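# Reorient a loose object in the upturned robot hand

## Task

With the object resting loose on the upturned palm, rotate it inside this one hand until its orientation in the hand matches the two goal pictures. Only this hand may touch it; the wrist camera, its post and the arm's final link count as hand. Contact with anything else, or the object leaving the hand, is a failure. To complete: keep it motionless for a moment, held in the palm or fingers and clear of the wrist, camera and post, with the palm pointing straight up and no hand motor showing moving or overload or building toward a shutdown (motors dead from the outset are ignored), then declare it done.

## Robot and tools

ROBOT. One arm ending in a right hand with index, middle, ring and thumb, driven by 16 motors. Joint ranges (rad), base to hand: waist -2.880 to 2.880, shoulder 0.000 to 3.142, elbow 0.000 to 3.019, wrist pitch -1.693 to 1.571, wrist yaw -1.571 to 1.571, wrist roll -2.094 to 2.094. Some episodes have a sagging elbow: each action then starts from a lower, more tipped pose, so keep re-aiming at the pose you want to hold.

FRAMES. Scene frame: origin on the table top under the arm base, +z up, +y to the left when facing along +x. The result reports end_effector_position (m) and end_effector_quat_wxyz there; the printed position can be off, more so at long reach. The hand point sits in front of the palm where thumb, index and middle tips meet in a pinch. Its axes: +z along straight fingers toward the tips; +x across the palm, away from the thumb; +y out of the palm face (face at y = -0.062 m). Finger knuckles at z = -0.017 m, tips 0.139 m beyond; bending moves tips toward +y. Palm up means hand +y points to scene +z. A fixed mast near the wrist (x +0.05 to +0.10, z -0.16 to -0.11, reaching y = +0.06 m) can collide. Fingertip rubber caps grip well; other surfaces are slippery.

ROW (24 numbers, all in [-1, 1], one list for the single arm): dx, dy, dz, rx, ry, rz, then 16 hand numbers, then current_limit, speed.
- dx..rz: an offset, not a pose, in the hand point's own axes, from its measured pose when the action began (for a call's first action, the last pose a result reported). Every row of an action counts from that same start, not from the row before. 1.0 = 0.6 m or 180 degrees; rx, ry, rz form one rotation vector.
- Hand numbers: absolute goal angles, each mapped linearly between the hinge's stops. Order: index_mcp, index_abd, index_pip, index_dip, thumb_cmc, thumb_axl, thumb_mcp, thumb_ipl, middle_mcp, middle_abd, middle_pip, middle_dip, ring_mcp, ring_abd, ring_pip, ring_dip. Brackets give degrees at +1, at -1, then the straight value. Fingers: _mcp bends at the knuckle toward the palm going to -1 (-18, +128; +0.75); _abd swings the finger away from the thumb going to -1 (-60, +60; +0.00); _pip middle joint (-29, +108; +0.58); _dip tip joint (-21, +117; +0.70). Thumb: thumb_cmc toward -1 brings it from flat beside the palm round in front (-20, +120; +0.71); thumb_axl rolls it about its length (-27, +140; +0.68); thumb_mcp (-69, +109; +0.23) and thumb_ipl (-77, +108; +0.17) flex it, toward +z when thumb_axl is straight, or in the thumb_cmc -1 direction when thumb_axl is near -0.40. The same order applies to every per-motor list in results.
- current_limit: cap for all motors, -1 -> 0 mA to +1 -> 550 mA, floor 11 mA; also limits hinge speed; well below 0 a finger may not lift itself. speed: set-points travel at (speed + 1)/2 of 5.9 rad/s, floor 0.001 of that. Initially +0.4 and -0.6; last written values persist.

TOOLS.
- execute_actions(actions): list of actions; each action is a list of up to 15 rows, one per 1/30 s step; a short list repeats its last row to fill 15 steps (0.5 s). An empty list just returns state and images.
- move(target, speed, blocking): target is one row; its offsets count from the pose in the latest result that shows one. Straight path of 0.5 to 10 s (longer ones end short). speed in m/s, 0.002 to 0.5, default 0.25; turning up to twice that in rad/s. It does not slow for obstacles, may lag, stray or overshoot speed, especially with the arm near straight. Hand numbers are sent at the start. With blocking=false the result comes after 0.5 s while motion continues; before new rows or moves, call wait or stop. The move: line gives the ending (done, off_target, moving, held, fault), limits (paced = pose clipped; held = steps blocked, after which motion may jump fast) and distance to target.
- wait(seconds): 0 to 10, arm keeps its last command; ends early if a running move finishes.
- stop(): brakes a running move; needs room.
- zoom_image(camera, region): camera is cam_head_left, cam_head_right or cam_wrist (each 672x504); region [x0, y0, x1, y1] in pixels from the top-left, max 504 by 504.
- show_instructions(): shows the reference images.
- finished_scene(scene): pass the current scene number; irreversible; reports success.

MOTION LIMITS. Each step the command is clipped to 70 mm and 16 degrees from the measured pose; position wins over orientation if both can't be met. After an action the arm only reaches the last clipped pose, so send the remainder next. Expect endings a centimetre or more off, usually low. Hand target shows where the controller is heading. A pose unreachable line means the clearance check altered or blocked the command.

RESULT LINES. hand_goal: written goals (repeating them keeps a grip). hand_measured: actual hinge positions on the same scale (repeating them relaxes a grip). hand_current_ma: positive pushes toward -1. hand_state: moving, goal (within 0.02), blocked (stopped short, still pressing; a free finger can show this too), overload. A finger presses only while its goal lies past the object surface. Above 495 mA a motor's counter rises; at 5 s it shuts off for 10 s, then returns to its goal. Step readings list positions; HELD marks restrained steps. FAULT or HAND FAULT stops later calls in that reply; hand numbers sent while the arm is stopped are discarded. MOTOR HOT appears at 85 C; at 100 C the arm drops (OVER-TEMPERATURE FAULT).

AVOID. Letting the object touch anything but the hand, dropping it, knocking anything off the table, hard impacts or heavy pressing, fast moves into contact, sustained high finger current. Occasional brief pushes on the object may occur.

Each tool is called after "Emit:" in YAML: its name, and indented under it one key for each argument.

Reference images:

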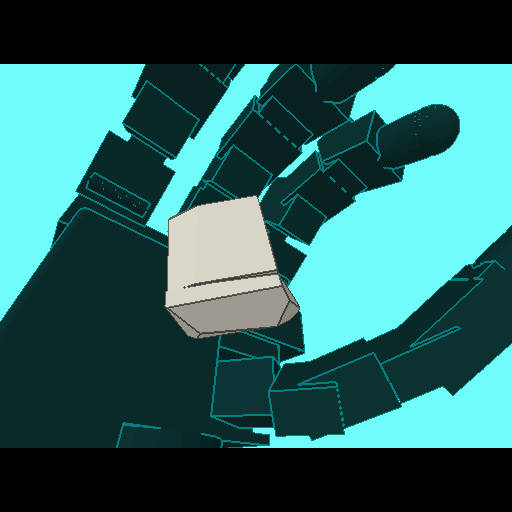

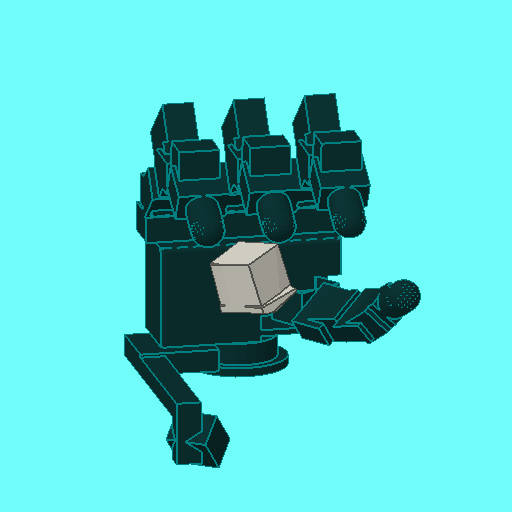

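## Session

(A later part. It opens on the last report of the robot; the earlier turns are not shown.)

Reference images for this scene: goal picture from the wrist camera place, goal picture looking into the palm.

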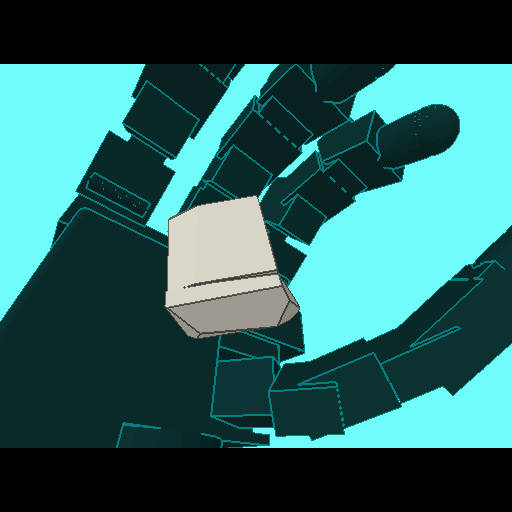

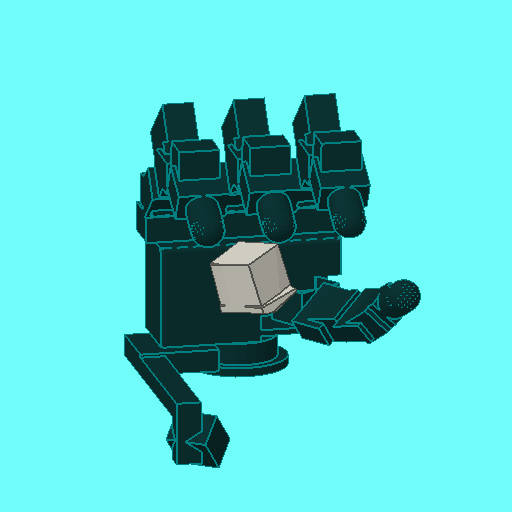

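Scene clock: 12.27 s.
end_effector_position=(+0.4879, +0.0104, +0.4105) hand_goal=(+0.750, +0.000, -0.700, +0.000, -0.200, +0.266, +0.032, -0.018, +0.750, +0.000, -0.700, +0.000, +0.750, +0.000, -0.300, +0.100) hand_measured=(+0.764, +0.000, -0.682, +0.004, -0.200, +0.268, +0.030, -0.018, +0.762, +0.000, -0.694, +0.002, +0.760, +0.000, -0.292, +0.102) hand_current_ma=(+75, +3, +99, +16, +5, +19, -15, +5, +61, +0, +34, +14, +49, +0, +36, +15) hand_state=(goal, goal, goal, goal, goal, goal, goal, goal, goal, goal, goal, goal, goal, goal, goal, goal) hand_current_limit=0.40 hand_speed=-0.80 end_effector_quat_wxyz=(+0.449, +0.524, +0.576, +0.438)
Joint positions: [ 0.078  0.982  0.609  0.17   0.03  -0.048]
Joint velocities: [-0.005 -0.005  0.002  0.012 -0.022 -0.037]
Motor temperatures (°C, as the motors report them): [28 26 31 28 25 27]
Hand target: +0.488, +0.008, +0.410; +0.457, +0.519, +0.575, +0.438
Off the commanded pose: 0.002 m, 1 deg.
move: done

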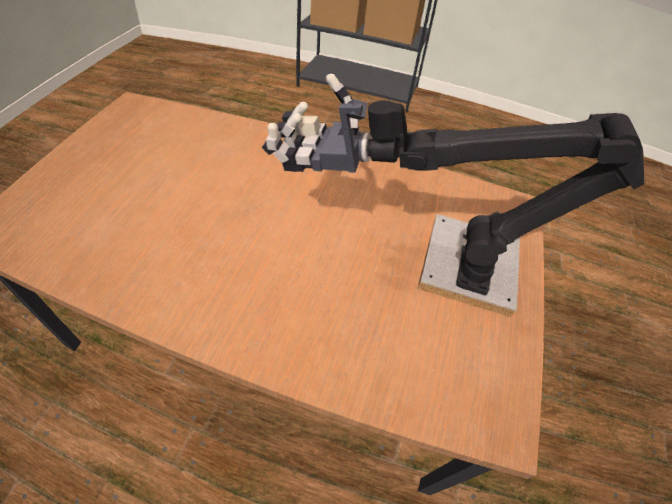

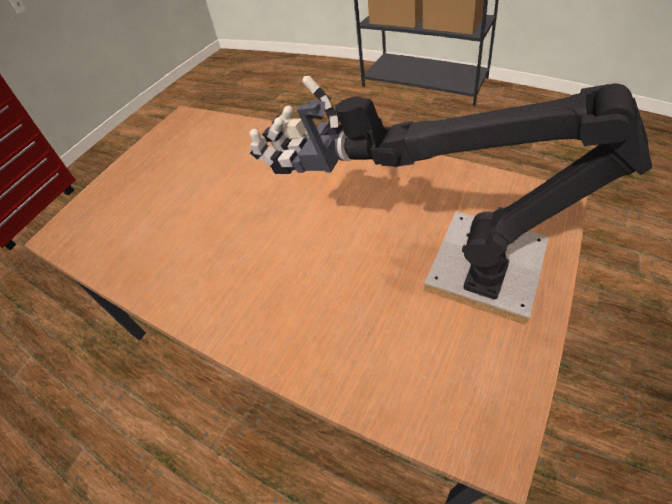

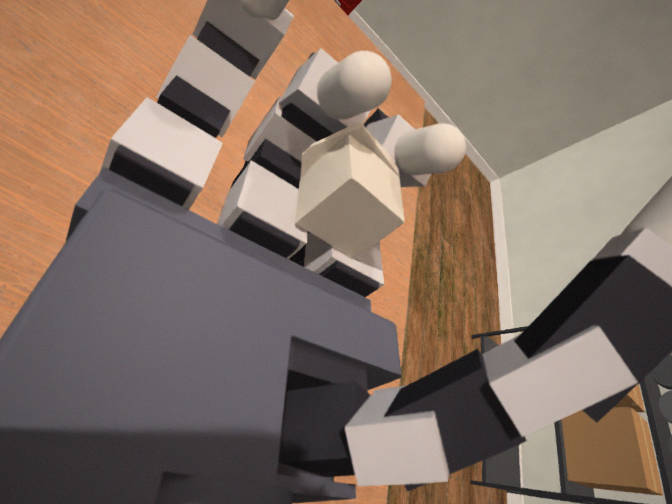

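Emit:
move:
  target: [0,0.0,0,0.06,0,0,0.75,0,0.45,-0.4,-0.2,0.266,0.032,-0.018,0.75,0,0.45,-0.4,0.75,0,0.3,-0.4,0.4,-0.7]
  speed: 0.08

Emit:
zoom_image:
  camera: "cam_head_left"
  region: [240, 80, 400, 210]

Scene clock: 14.33 s.
end_effector_position=(+0.4764, +0.0075, +0.3565) hand_goal=(+0.750, +0.000, +0.450, -0.400, -0.200, +0.266, +0.032, -0.018, +0.750, +0.000, +0.450, -0.400, +0.750, +0.000, +0.300, -0.400) hand_measured=(+0.764, +0.000, +0.450, -0.398, -0.200, +0.268, +0.030, -0.018, +0.762, +0.000, +0.450, -0.398, +0.760, +0.000, +0.300, -0.396) hand_current_ma=(+75, +3, +0, +15, +5, +19, -15, +5, +61, +0, +0, +13, +49, +0, +1, +17) hand_state=(goal, goal, goal, goal, goal, goal, goal, goal, goal, goal, goal, goal, goal, goal, goal, goal) hand_current_limit=0.40 hand_speed=-0.70 end_effector_quat_wxyz=(+0.376, +0.576, +0.633, +0.354)
Joint positions: [ 0.078  0.926  0.624 -0.171  0.041 -0.049]
Joint velocities: [-0.005 -0.005 -0.007 -0.002  0.022  0.022]
Motor temperatures (°C, as the motors report them): [28 26 31 28 25 27]
Hand target: +0.484, +0.010, +0.410; +0.398, +0.563, +0.616, +0.382
Off the commanded pose: 0.055 m, 5 deg.
move: off_target

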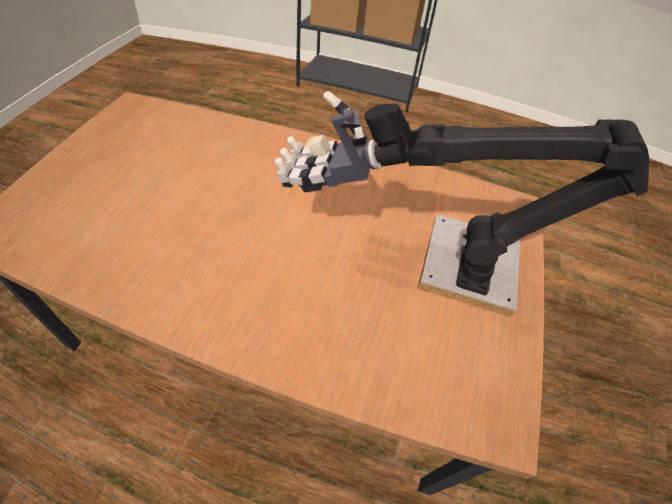

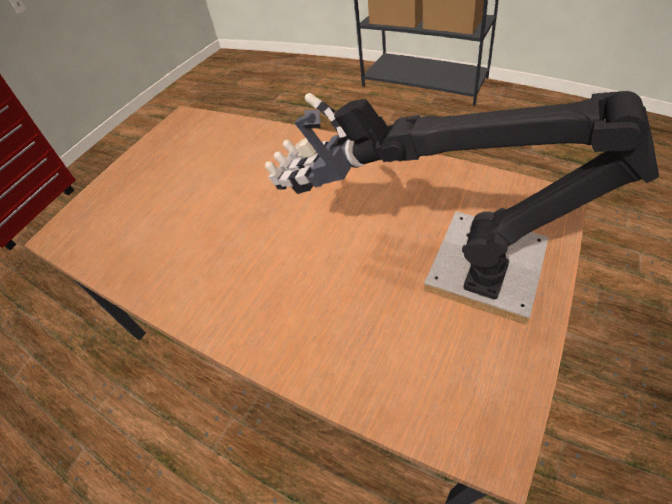

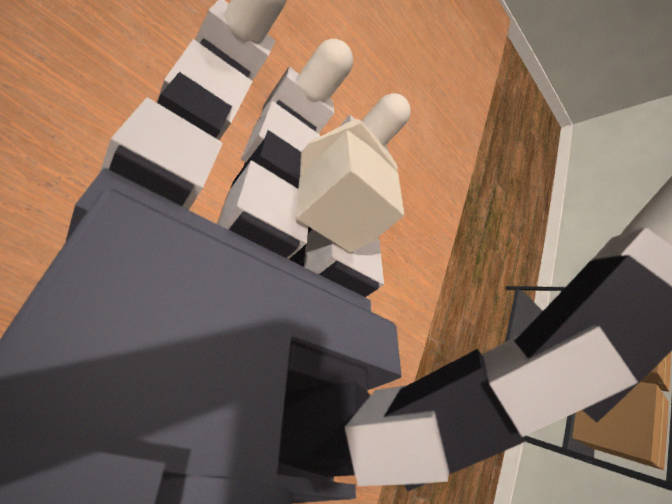

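Region (240, 80, 400, 210) of cam_head_left's 672x504 image, scaled by 3.150, with more detail than that image has; it fills the top 410 rows of this view, and the rest is white.

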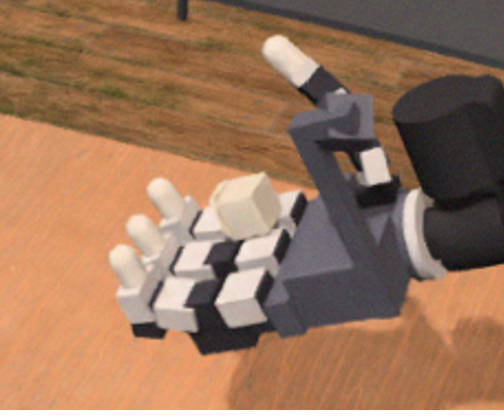

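Emit:
execute_actions:
  actions:
    - [[0,0.08,-0.04,-0.027,0,0,0.8,0,0.5,-0.4,-0.2,0.266,0.032,-0.018,0.8,0,0.5,-0.4,0.75,0,0.3,-0.4,0.4,-0.3]]
    - [[0,0.08,-0.04,-0.027,0,0,0.7,0,0.5,-0.4,-0.2,0.266,0.032,-0.018,0.7,0,0.5,-0.4,0.75,0,0.3,-0.4,0.4,-0.3]]
    - [[0,0.08,-0.04,-0.027,0,0,0.82,0,0.5,-0.4,-0.2,0.266,0.032,-0.018,0.82,0,0.5,-0.4,0.75,0,0.3,-0.4,0.4,0.2]]
    - [[0,0.08,-0.04,-0.027,0,0,0.82,0,0.5,-0.4,-0.2,0.266,0.032,-0.018,0.82,0,0.5,-0.4,0.75,0,0.3,-0.4,0.4,0.2]]

Emit:
zoom_image:
  camera: "cam_head_left"
  region: [240, 80, 400, 210]

Scene clock: 16.63 s.
end_effector_position=(+0.4469, +0.0055, +0.4048) hand_goal=(+0.820, +0.000, +0.500, -0.400, -0.200, +0.266, +0.032, -0.018, +0.820, +0.000, +0.500, -0.400, +0.750, +0.000, +0.300, -0.400) hand_measured=(+0.832, +0.002, +0.502, -0.396, -0.200, +0.268, +0.030, -0.018, +0.834, +0.000, +0.502, -0.398, +0.760, +0.000, +0.300, -0.396) hand_current_ma=(+62, +6, +8, +15, +5, +19, -15, +5, +72, -2, +14, +13, +52, +0, +2, +16) hand_state=(goal, goal, goal, goal, goal, goal, goal, goal, goal, goal, goal, goal, goal, goal, goal, goal) hand_current_limit=0.40 hand_speed=0.20 end_effector_quat_wxyz=(+0.404, +0.560, +0.614, +0.383)
Joint positions: [ 0.078  0.792  0.624 -0.211  0.043 -0.049]
Joint velocities: [-0.005  0.005  0.007 -0.007 -0.022 -0.007]
Motor temperatures (°C, as the motors report them): [28 26 32 28 25 27]
Hand target: +0.449, +0.009, +0.446; +0.420, +0.547, +0.602, +0.402
Off the commanded pose: 0.043 m, 4 deg.
Step readings (end_effector_position; steps 1 to 15: 1st action; 16 to 30: 2nd action; 31 to 45: 3rd action; 46 to 60: 4th action):
0: (+0.4764, +0.0075, +0.3565)
1: (+0.4760, +0.0075, +0.3571)
2: (+0.4751, +0.0075, +0.3582)
4: (+0.4728, +0.0073, +0.3618)
8: (+0.4695, +0.0071, +0.3692)
15: (+0.4693, +0.0071, +0.3694)
16: (+0.4689, +0.0070, +0.3698)
17: (+0.4680, +0.0070, +0.3702)
19: (+0.4659, +0.0069, +0.3736)
23: (+0.4622, +0.0066, +0.3814)
30: (+0.4619, +0.0066, +0.3819)
31: (+0.4615, +0.0066, +0.3822)
32: (+0.4606, +0.0065, +0.3834)
34: (+0.4582, +0.0063, +0.3864)
38: (+0.4548, +0.0061, +0.3928)
45: (+0.4545, +0.0061, +0.3935)
46: (+0.4541, +0.0061, +0.3937)
47: (+0.4532, +0.0060, +0.3943)
49: (+0.4509, +0.0059, +0.3976)
53: (+0.4472, +0.0056, +0.4044)
60: end_effector_position above

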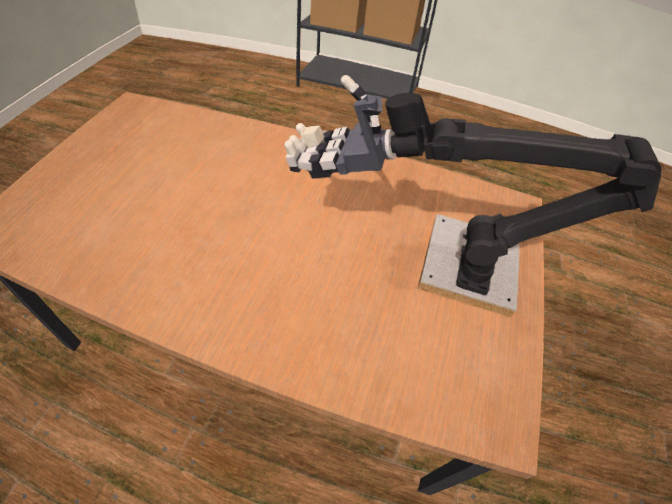

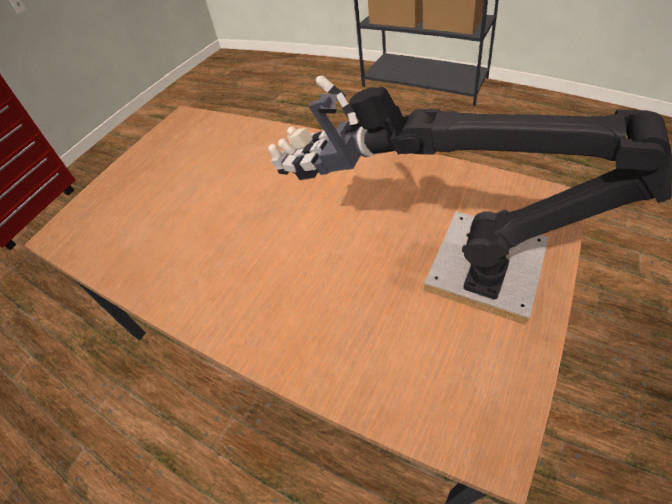

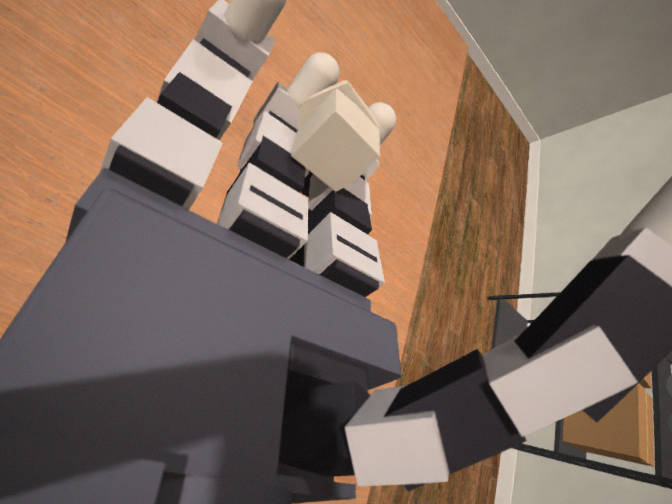

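Region (240, 80, 400, 210) of cam_head_left's 672x504 image, scaled by 3.150, with more detail than that image has; it fills the top 410 rows of this view, and the rest is white.

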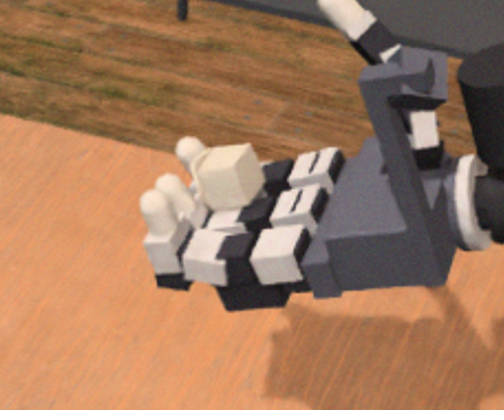

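Emit:
execute_actions:
  actions:
    - [[0,0.064,-0.024,-0.02,0,0,0.85,0,0.45,0,-0.2,0.266,0.032,-0.018,0.85,0,0.45,0,0.75,0,0.3,-0.4,0.4,-0.6]]
    - [[0,0.064,-0.024,-0.02,0,0,0.85,0,0.45,0,-0.2,0.266,0.032,-0.018,0.85,0,0.45,0,0.75,0,0.3,-0.4,0.4,-0.6]]
    - [[0,0.064,-0.024,-0.02,0,0,0.85,0,0.0,0.1,-0.2,0.266,0.032,-0.018,0.85,0,0.0,0.1,0.75,0,0.3,-0.4,0.4,-0.6]]
    - [[0,0.064,-0.024,-0.02,0,0,0.85,0,0.0,0.1,-0.2,0.266,0.032,-0.018,0.85,0,0.0,0.1,0.75,0,0.3,-0.4,0.4,-0.6]]

Emit:
zoom_image:
  camera: "cam_head_left"
  region: [240, 80, 400, 210]

Scene clock: 18.87 s.
end_effector_position=(+0.4441, +0.0053, +0.4095) hand_goal=(+0.850, +0.000, +0.000, +0.100, -0.200, +0.266, +0.032, -0.018, +0.850, +0.000, +0.000, +0.100, +0.750, +0.000, +0.300, -0.400) hand_measured=(+0.860, +0.002, +0.008, +0.098, -0.200, +0.268, +0.030, -0.018, +0.864, +0.000, +0.014, +0.098, +0.760, +0.000, +0.300, -0.396) hand_current_ma=(+57, +6, +45, -13, +5, +19, -15, +5, +72, -2, +75, -10, +52, +0, +2, +16) hand_state=(goal, goal, goal, goal, goal, goal, goal, goal, goal, goal, goal, goal, goal, goal, goal, goal) hand_current_limit=0.40 hand_speed=-0.60 end_effector_quat_wxyz=(+0.407, +0.558, +0.611, +0.386)
Joint positions: [ 0.078  0.78   0.624 -0.212  0.043 -0.049]
Joint velocities: [ 0.005 -0.015 -0.002  0.007 -0.066  0.022]
Motor temperatures (°C, as the motors report them): [28 26 33 28 25 27]
Hand target: +0.444, +0.008, +0.448; +0.423, +0.546, +0.599, +0.404
Off the commanded pose: 0.040 m, 3 deg.
Step readings (end_effector_position; steps 1 to 15: 1st action; 16 to 30: 2nd action; 31 to 45: 3rd action; 46 to 60: 4th action):
0: (+0.4469, +0.0055, +0.4048)
1: (+0.4468, +0.0055, +0.4049)
2: (+0.4467, +0.0055, +0.4051)
4: (+0.4464, +0.0055, +0.4053)
8: (+0.4462, +0.0055, +0.4058)
15: (+0.4462, +0.0055, +0.4058)
16: (+0.4462, +0.0055, +0.4058)
17: (+0.4461, +0.0055, +0.4059)
19: (+0.4458, +0.0055, +0.4064)
23: (+0.4455, +0.0055, +0.4069)
30: (+0.4454, +0.0054, +0.4071)
31: (+0.4454, +0.0054, +0.4071)
32: (+0.4453, +0.0054, +0.4072)
34: (+0.4452, +0.0054, +0.4075)
38: (+0.4448, +0.0054, +0.4082)
45: (+0.4448, +0.0054, +0.4082)
46: (+0.4447, +0.0054, +0.4083)
47: (+0.4446, +0.0054, +0.4085)
49: (+0.4444, +0.0054, +0.4088)
53: (+0.4441, +0.0053, +0.4095)
60: end_effector_position above

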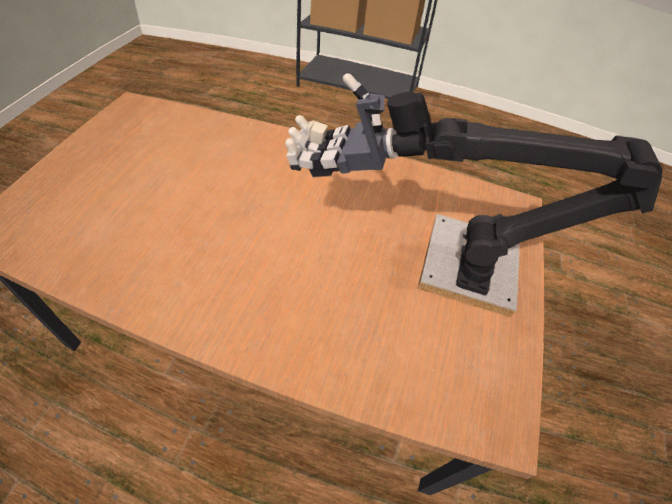

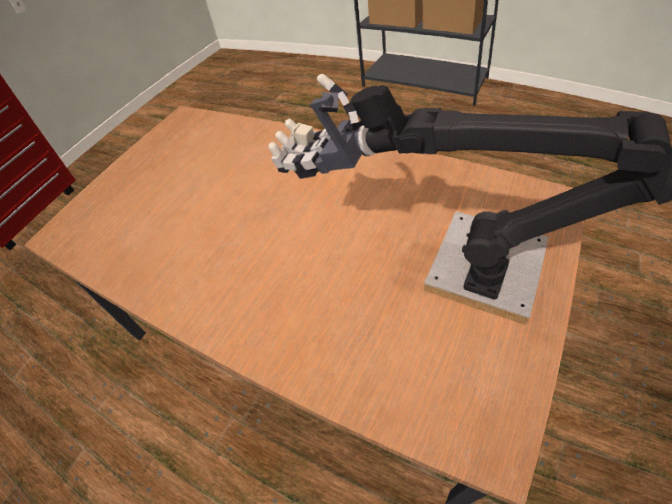

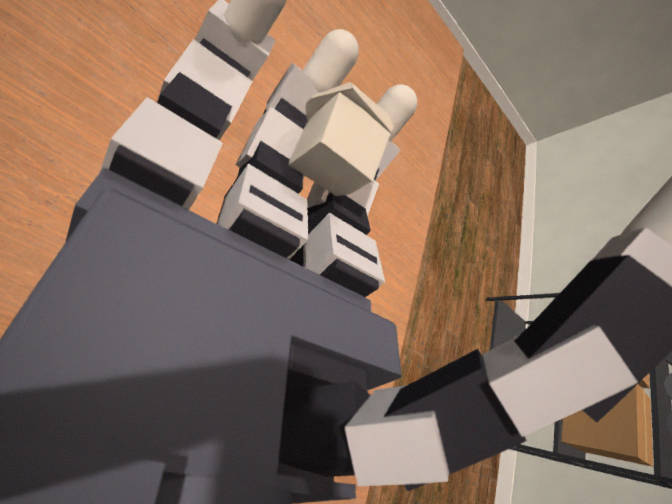

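Region (240, 80, 400, 210) of cam_head_left's 672x504 image, scaled by 3.150, with more detail than that image has; it fills the top 410 rows of this view, and the rest is white.

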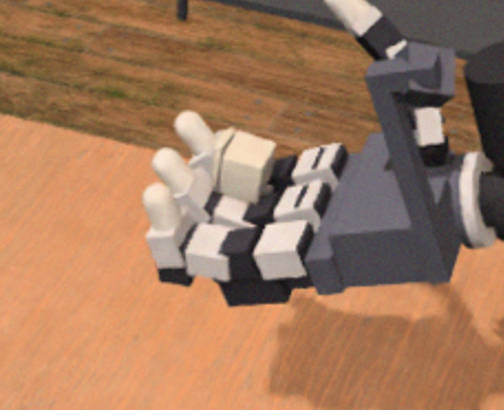

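Working. Continue.

Emit:
execute_actions:
  actions:
    - [[0,0.06,-0.024,-0.019,0,0,0.85,0,-0.35,0.4,-0.2,0.266,0.032,-0.018,0.85,0,-0.35,0.4,0.75,0,0.3,-0.4,0.4,-0.6]]
    - [[0,0.06,-0.024,-0.019,0,0,0.85,0,-0.75,0.6,-0.2,0.266,0.032,-0.018,0.85,0,-0.75,0.6,0.75,0,0.3,-0.4,0.4,-0.6]]
    - [[0,0.06,-0.024,-0.019,0,0,0.85,0,-0.75,0.6,-0.2,0.266,0.032,-0.018,0.85,0,-0.75,0.6,0.75,0,0.3,-0.4,0.4,-0.6]]

Emit:
zoom_image:
  camera: "cam_head_left"
  region: [240, 80, 400, 210]

Scene clock: 20.60 s.
end_effector_position=(+0.4401, +0.0051, +0.4155) hand_goal=(+0.850, +0.000, -0.750, +0.600, -0.200, +0.266, +0.032, -0.018, +0.850, +0.000, -0.750, +0.600, +0.750, +0.000, +0.300, -0.400) hand_measured=(+0.860, +0.002, -0.742, +0.598, -0.200, +0.268, +0.030, -0.018, +0.864, +0.000, -0.740, +0.598, +0.760, +0.000, +0.300, -0.396) hand_current_ma=(+59, +6, +46, -12, +5, +19, -15, +5, +72, -2, +46, -13, +52, +0, +2, +16) hand_state=(goal, goal, goal, goal, goal, goal, goal, goal, goal, goal, goal, goal, goal, goal, goal, goal) hand_current_limit=0.40 hand_speed=-0.60 end_effector_quat_wxyz=(+0.411, +0.556, +0.609, +0.390)
Joint positions: [ 0.078  0.764  0.624 -0.215  0.043 -0.049]
Joint velocities: [-0.005 -0.005 -0.002  0.012 -0.007 -0.037]
Motor temperatures (°C, as the motors report them): [28 26 33 28 25 27]
Hand target: +0.439, +0.007, +0.452; +0.426, +0.545, +0.597, +0.407
Off the commanded pose: 0.037 m, 3 deg.
Step readings (end_effector_position; steps 1 to 15: 1st action; 16 to 30: 2nd action; 31 to 45: 3rd action):
0: (+0.4441, +0.0053, +0.4095)
1: (+0.4440, +0.0053, +0.4096)
2: (+0.4439, +0.0053, +0.4097)
4: (+0.4435, +0.0053, +0.4102)
8: (+0.4428, +0.0052, +0.4113)
15: (+0.4428, +0.0052, +0.4114)
16: (+0.4427, +0.0052, +0.4116)
17: (+0.4426, +0.0052, +0.4117)
19: (+0.4422, +0.0052, +0.4122)
23: (+0.4415, +0.0052, +0.4133)
30: (+0.4414, +0.0051, +0.4134)
31: (+0.4414, +0.0051, +0.4136)
32: (+0.4413, +0.0051, +0.4137)
34: (+0.4409, +0.0051, +0.4142)
38: (+0.4402, +0.0051, +0.4153)
45: end_effector_position above

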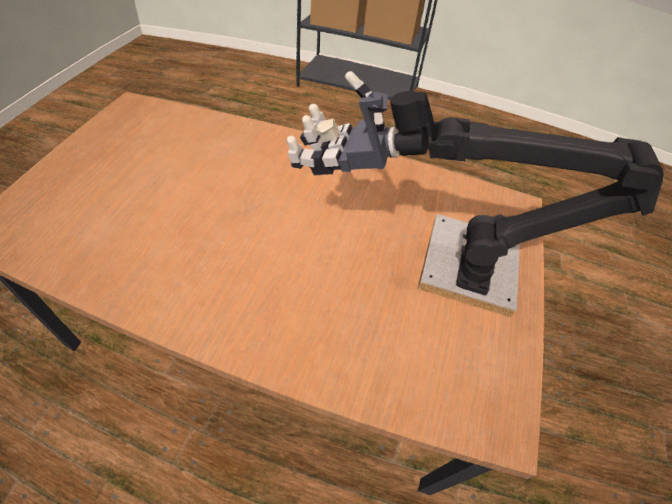

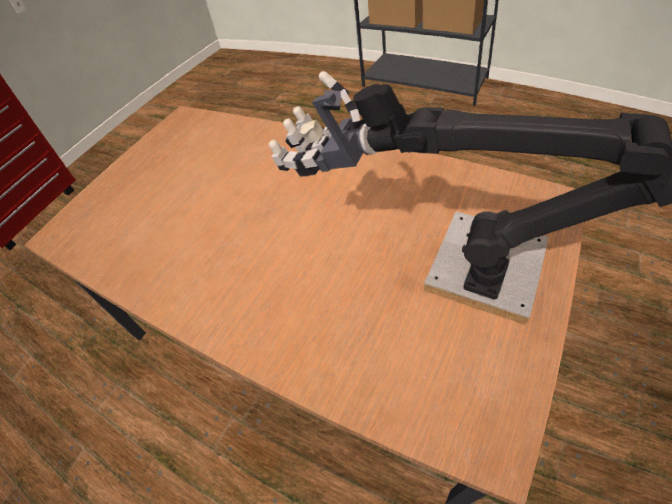

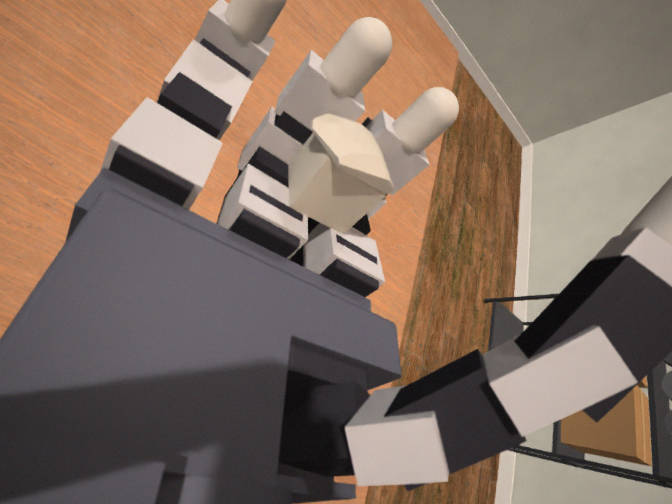

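Region (240, 80, 400, 210) of cam_head_left's 672x504 image, scaled by 3.150, with more detail than that image has; it fills the top 410 rows of this view, and the rest is white.

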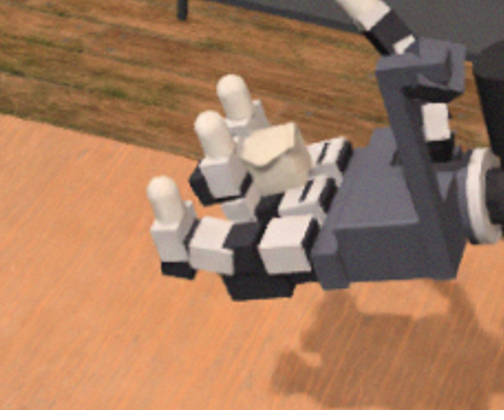

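Emit:
execute_actions:
  actions:
    - [[0,0.056,-0.022,-0.017,0,0,0.85,0,-0.5,0.6,-0.2,0.266,0.032,-0.018,0.85,0,-1,0.5,0.75,0,0.3,-0.4,0.4,-0.6]]
    - [[0,0.056,-0.022,-0.017,0,0,0.85,0,-0.5,0.6,-0.2,0.266,0.032,-0.018,0.75,0,-1,0.4,0.75,0,0.3,-0.4,0.4,-0.6]]
    - [[0,0.056,-0.022,-0.017,0,0,0.85,0,-0.5,0.6,-0.2,0.266,0.032,-0.018,0.75,0,-1,0.4,0.75,0,0.3,-0.4,0.4,-0.6]]

Emit:
zoom_image:
  camera: "cam_head_left"
  region: [240, 80, 400, 210]

Scene clock: 22.30 s.
end_effector_position=(+0.4378, +0.0048, +0.4168) hand_goal=(+0.850, +0.000, -0.500, +0.600, -0.200, +0.266, +0.032, -0.018, +0.750, +0.000, -1.000, +0.400, +0.750, +0.000, +0.300, -0.400) hand_measured=(+0.860, +0.002, -0.500, +0.598, -0.200, +0.268, +0.030, -0.018, +0.772, -0.002, -0.986, +0.406, +0.760, +0.000, +0.300, -0.396) hand_current_ma=(+59, +6, -1, -12, +5, +19, -15, +5, +122, -5, +67, +32, +52, +0, +2, +16) hand_state=(goal, goal, goal, goal, goal, goal, goal, goal, blocked, goal, goal, goal, goal, goal, goal, goal) hand_current_limit=0.40 hand_speed=-0.60 end_effector_quat_wxyz=(+0.411, +0.556, +0.609, +0.389)
Joint positions: [ 0.078  0.755  0.624 -0.225  0.044 -0.049]
Joint velocities: [-0.005 -0.005  0.012  0.012  0.022 -0.051]
Motor temperatures (°C, as the motors report them): [28 26 33 28 25 27]
Hand target: +0.437, +0.007, +0.452; +0.425, +0.545, +0.597, +0.406
Off the commanded pose: 0.036 m, 3 deg.
Step readings (end_effector_position; steps 1 to 15: 1st action; 16 to 30: 2nd action; 31 to 45: 3rd action):
0: (+0.4401, +0.0051, +0.4155)
1: (+0.4401, +0.0050, +0.4154)
2: (+0.4399, +0.0050, +0.4154)
4: (+0.4397, +0.0050, +0.4153)
8: (+0.4393, +0.0050, +0.4158)
15: (+0.4393, +0.0050, +0.4158)
16: (+0.4392, +0.0049, +0.4159)
17: (+0.4391, +0.0049, +0.4158)
19: (+0.4389, +0.0049, +0.4157)
23: (+0.4386, +0.0049, +0.4163)
30: (+0.4385, +0.0049, +0.4165)
31: (+0.4385, +0.0049, +0.4164)
32: (+0.4384, +0.0048, +0.4162)
34: (+0.4382, +0.0048, +0.4163)
38: (+0.4379, +0.0048, +0.4166)
45: end_effector_position above

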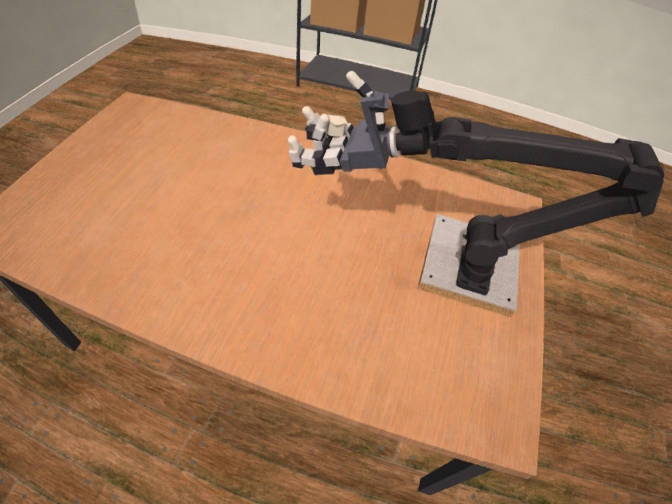

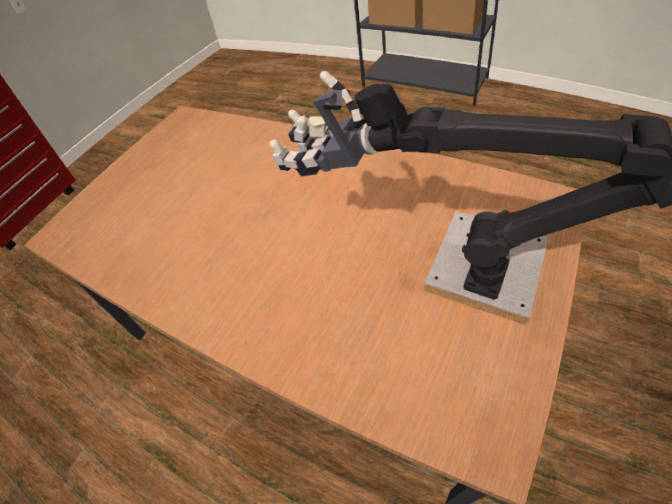

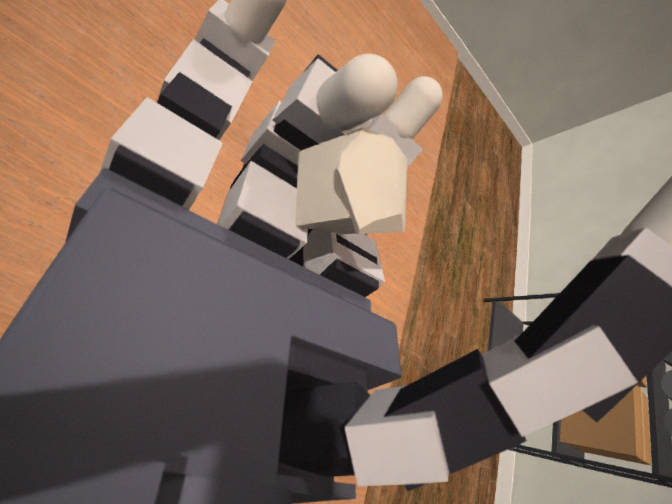

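Region (240, 80, 400, 210) of cam_head_left's 672x504 image, scaled by 3.150, with more detail than that image has; it fills the top 410 rows of this view, and the rest is white.

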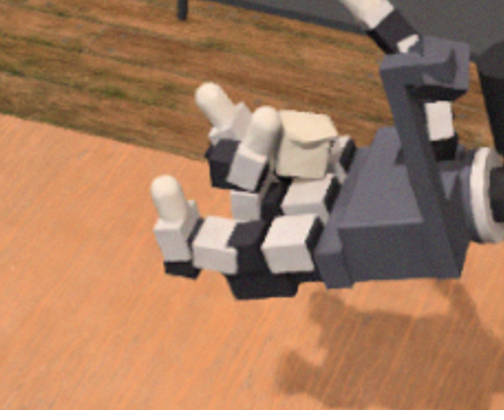

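Emit:
execute_actions:
  actions:
    - [[0,0.054,-0.02,-0.017,0,0,0.72,0,-1,0.4,-0.2,0.266,0.032,-0.018,0.75,0,-1,0.4,0.75,0,0.3,-0.4,0.4,-0.6]]
    - [[0,0.054,-0.02,-0.017,0,0,0.6,0,-1,0.25,-0.2,0.266,0.032,-0.018,0.65,0,-1,0.25,0.75,0,0.3,-0.4,0.4,-0.6]]
    - [[0,0.054,-0.02,-0.017,0,0,0.6,0,-1,0.25,-0.2,0.266,0.032,-0.018,0.65,0,-1,0.25,0.75,0,0.3,-0.4,0.4,-0.6]]

Emit:
zoom_image:
  camera: "cam_head_left"
  region: [240, 80, 400, 210]

Scene clock: 23.97 s.
end_effector_position=(+0.4378, +0.0048, +0.4168) hand_goal=(+0.600, +0.000, -1.000, +0.250, -0.200, +0.266, +0.032, -0.018, +0.650, +0.000, -1.000, +0.250, +0.750, +0.000, +0.300, -0.400) hand_measured=(+0.626, +0.002, -0.990, +0.260, -0.200, +0.268, +0.030, -0.018, +0.670, -0.002, -0.994, +0.256, +0.760, +0.000, +0.300, -0.396) hand_current_ma=(+134, +5, +59, +49, +5, +19, -15, +5, +109, -5, +33, +31, +52, +0, +2, +16) hand_state=(blocked, goal, goal, goal, goal, goal, goal, goal, blocked, goal, goal, goal, goal, goal, goal, goal) hand_current_limit=0.40 hand_speed=-0.60 end_effector_quat_wxyz=(+0.411, +0.556, +0.609, +0.389)
Joint positions: [ 0.078  0.755  0.624 -0.225  0.044 -0.049]
Joint velocities: [-0.015 -0.005 -0.002 -0.002  0.007  0.037]
Motor temperatures (°C, as the motors report them): [28 26 34 28 25 27]
Hand target: +0.437, +0.007, +0.451; +0.425, +0.545, +0.598, +0.406
Off the commanded pose: 0.035 m, 3 deg.
Step readings (end_effector_position; steps 1 to 15: 1st action; 16 to 30: 2nd action; 31 to 45: 3rd action):
0: (+0.4378, +0.0048, +0.4168)
1: (+0.4378, +0.0048, +0.4168)
2: (+0.4378, +0.0048, +0.4168)
4: (+0.4378, +0.0048, +0.4168)
8: (+0.4378, +0.0048, +0.4168)
15: (+0.4378, +0.0048, +0.4168)
16: (+0.4378, +0.0048, +0.4168)
17: (+0.4378, +0.0048, +0.4168)
19: (+0.4378, +0.0048, +0.4168)
23: (+0.4378, +0.0048, +0.4168)
30: (+0.4378, +0.0048, +0.4168)
31: (+0.4378, +0.0048, +0.4168)
32: (+0.4378, +0.0048, +0.4168)
34: (+0.4378, +0.0048, +0.4168)
38: (+0.4378, +0.0048, +0.4168)
45: end_effector_position above

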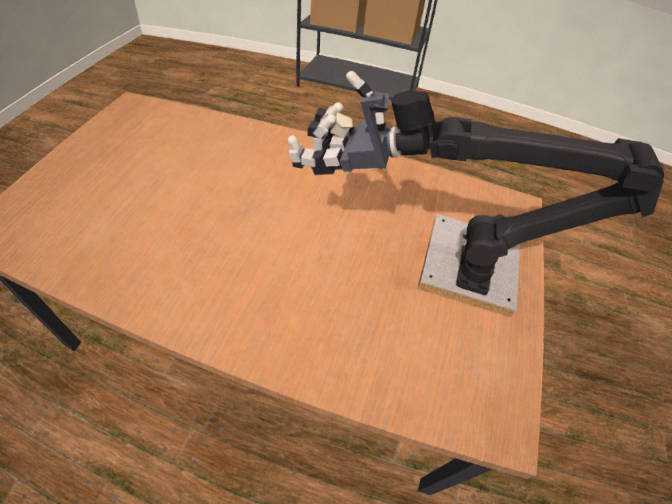

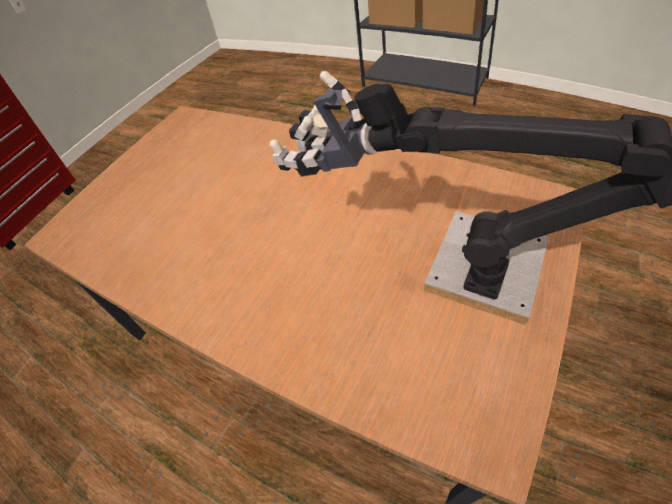

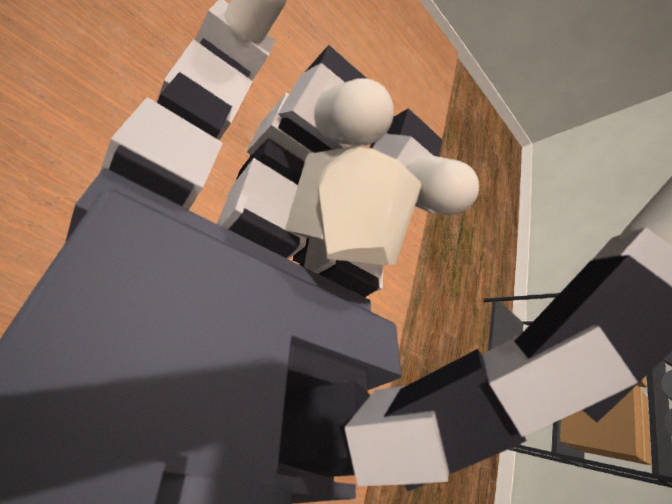

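Region (240, 80, 400, 210) of cam_head_left's 672x504 image, scaled by 3.150, with more detail than that image has; it fills the top 410 rows of this view, and the rest is white.

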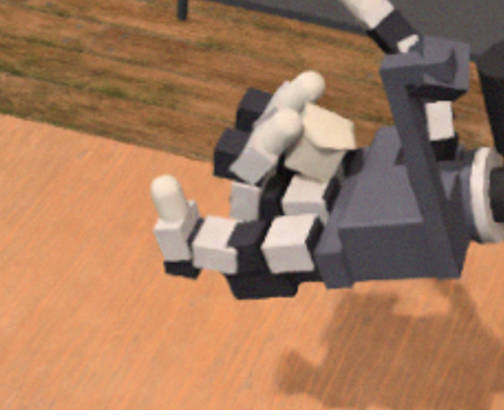

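Emit:
move:
  target: [0,0.03,0,-0.118,0,0.02,0.45,0,-1,0.25,-0.2,0.266,0.032,-0.018,0.5,0,-1,0.25,0.4,0,0,0,0.4,-0.9]
  speed: 0.12

Emit:
zoom_image:
  camera: "cam_head_left"
  region: [270, 40, 430, 170]

Emit:
zoom_image:
  camera: "cam_wrist"
  region: [200, 100, 500, 400]

Scene clock: 26.07 s.
end_effector_position=(+0.4454, +0.0039, +0.4327) hand_goal=(+0.450, +0.000, -1.000, +0.250, -0.200, +0.266, +0.032, -0.018, +0.500, +0.000, -1.000, +0.250, +0.400, +0.000, +0.000, +0.000) hand_measured=(+0.470, +0.000, -1.000, +0.252, -0.198, +0.268, +0.030, -0.018, +0.518, -0.002, -0.998, +0.252, +0.424, +0.000, +0.006, -0.004) hand_current_ma=(+105, +3, +4, +12, +7, +19, -15, +5, +98, -5, +5, +11, +127, +0, +28, -17) hand_state=(goal, goal, goal, goal, goal, goal, goal, goal, goal, goal, goal, goal, blocked, goal, goal, goal) hand_current_limit=0.40 hand_speed=-0.90 end_effector_quat_wxyz=(+0.493, +0.495, +0.513, +0.499)
Joint positions: [ 0.085  0.913  0.493  0.416  0.05  -0.006]
Joint velocities: [ 0.005 -0.015  0.012  0.022 -0.022 -0.051]
Motor temperatures (°C, as the motors report them): [28 26 34 28 25 27]
Hand target: +0.444, +0.006, +0.434; +0.493, +0.492, +0.507, +0.508
Off the commanded pose: 0.003 m, 1 deg.
move: done

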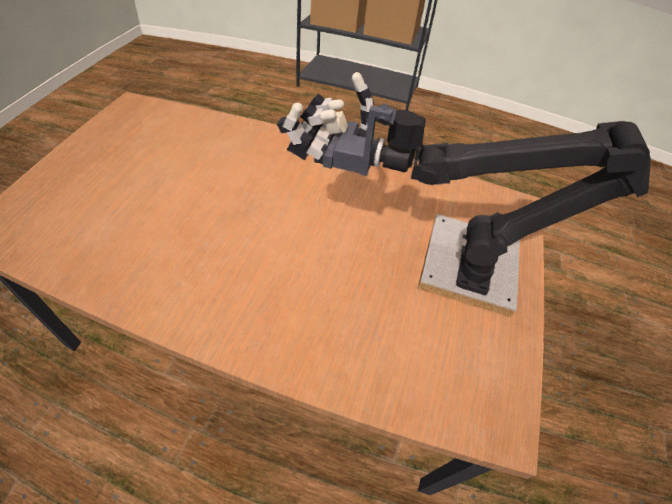

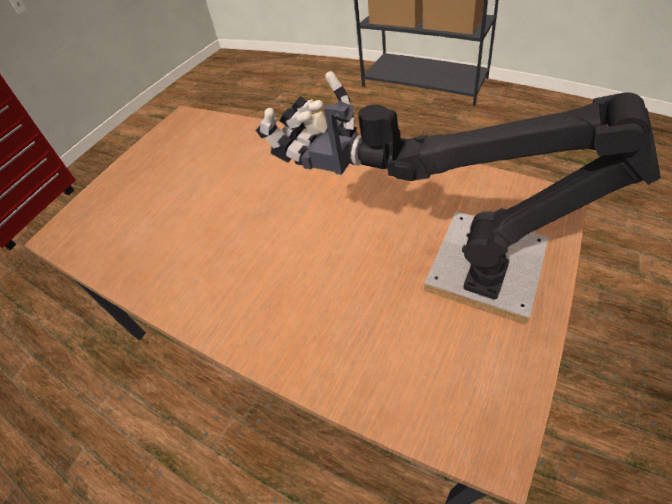

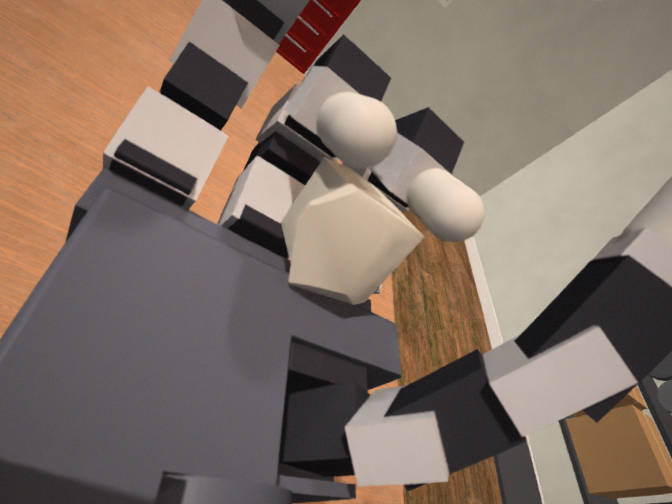

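Region (270, 40, 430, 170) of cam_head_left's 672x504 image, scaled by 3.150, with more detail than that image has; it fills the top 410 rows of this view, and the rest is white.

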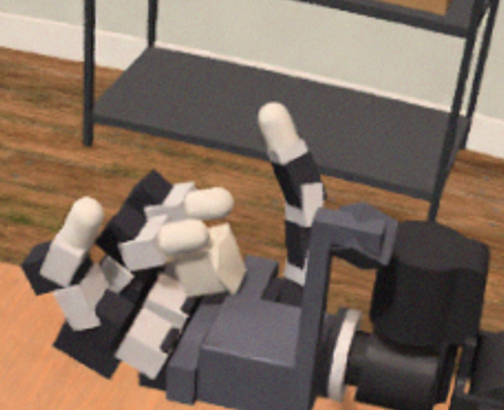

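Region (200, 100, 500, 400) of cam_wrist's 672x504 image, scaled by 1.680, with more detail than that image has.

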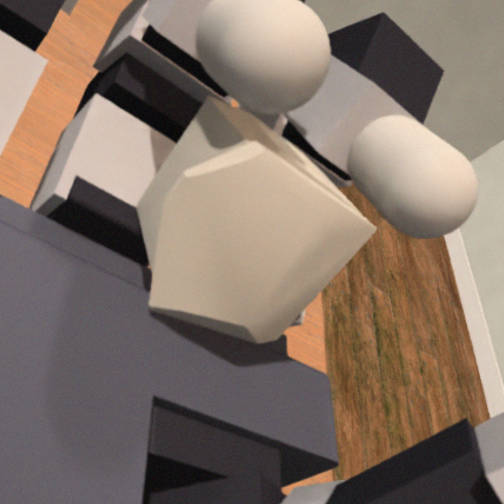

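Emit:
move:
  target: [0,0.0,0,0.09,0,-0.03,0.8,0,-0.5,0.2,-0.2,0.266,0.032,-0.018,0.8,0,-0.5,0.2,0.6,0,-0.3,0,0.4,-0.7]
  speed: 0.12

Emit:
zoom_image:
  camera: "cam_head_left"
  region: [270, 80, 430, 210]

Scene clock: 27.93 s.
end_effector_position=(+0.4373, +0.0060, +0.3800) hand_goal=(+0.800, +0.000, -0.500, +0.200, -0.200, +0.266, +0.032, -0.018, +0.800, +0.000, -0.500, +0.200, +0.600, +0.000, -0.300, +0.000) hand_measured=(+0.810, +0.000, -0.500, +0.202, -0.198, +0.268, +0.030, -0.018, +0.812, -0.002, -0.500, +0.202, +0.610, +0.000, -0.294, -0.004) hand_current_ma=(+61, +3, +1, +13, +7, +19, -15, +5, +60, -5, -1, +12, +49, +0, +28, -15) hand_state=(moving, goal, goal, goal, goal, goal, goal, goal, goal, goal, goal, goal, goal, goal, goal, goal) hand_current_limit=0.40 hand_speed=-0.70 end_effector_quat_wxyz=(+0.415, +0.549, +0.618, +0.379)
Joint positions: [ 0.075  0.779  0.54  -0.125  0.045 -0.081]
Joint velocities: [ 0.005 -0.005  0.007 -0.022  0.007  0.007]
Motor temperatures (°C, as the motors report them): [28 26 34 28 25 27]
Hand target: +0.441, +0.004, +0.432; +0.442, +0.533, +0.602, +0.397
Off the commanded pose: 0.053 m, 4 deg.
move: off_target

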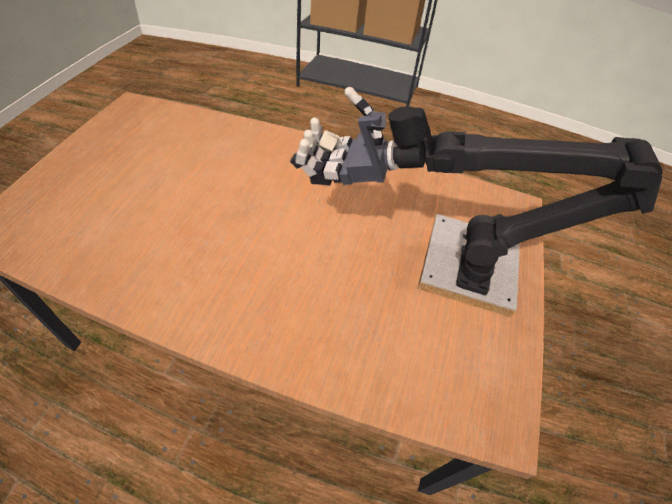

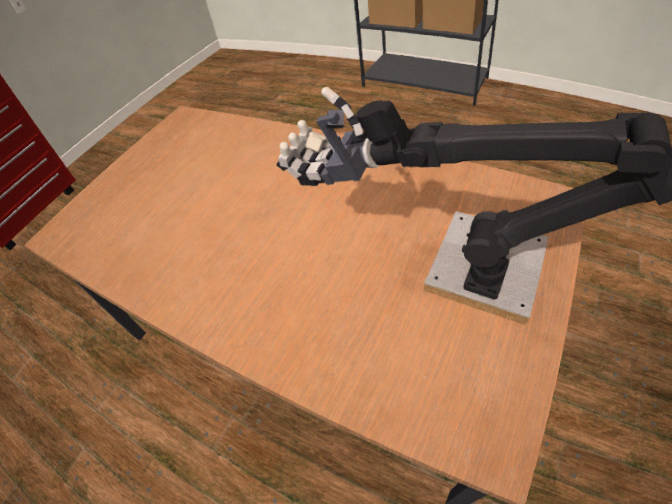

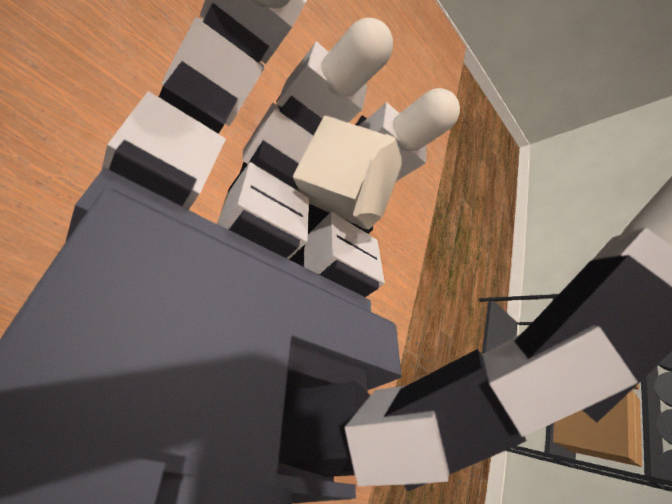

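Region (270, 80, 430, 210) of cam_head_left's 672x504 image, scaled by 3.150, with more detail than that image has; it fills the top 410 rows of this view, and the rest is white.

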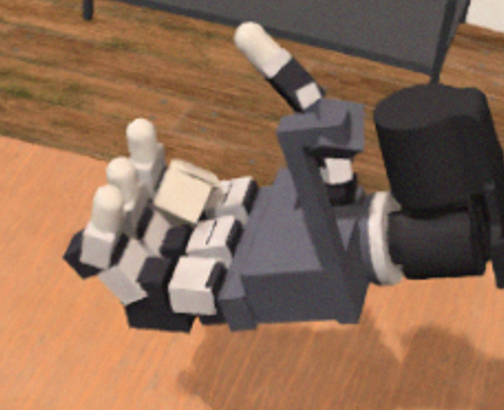

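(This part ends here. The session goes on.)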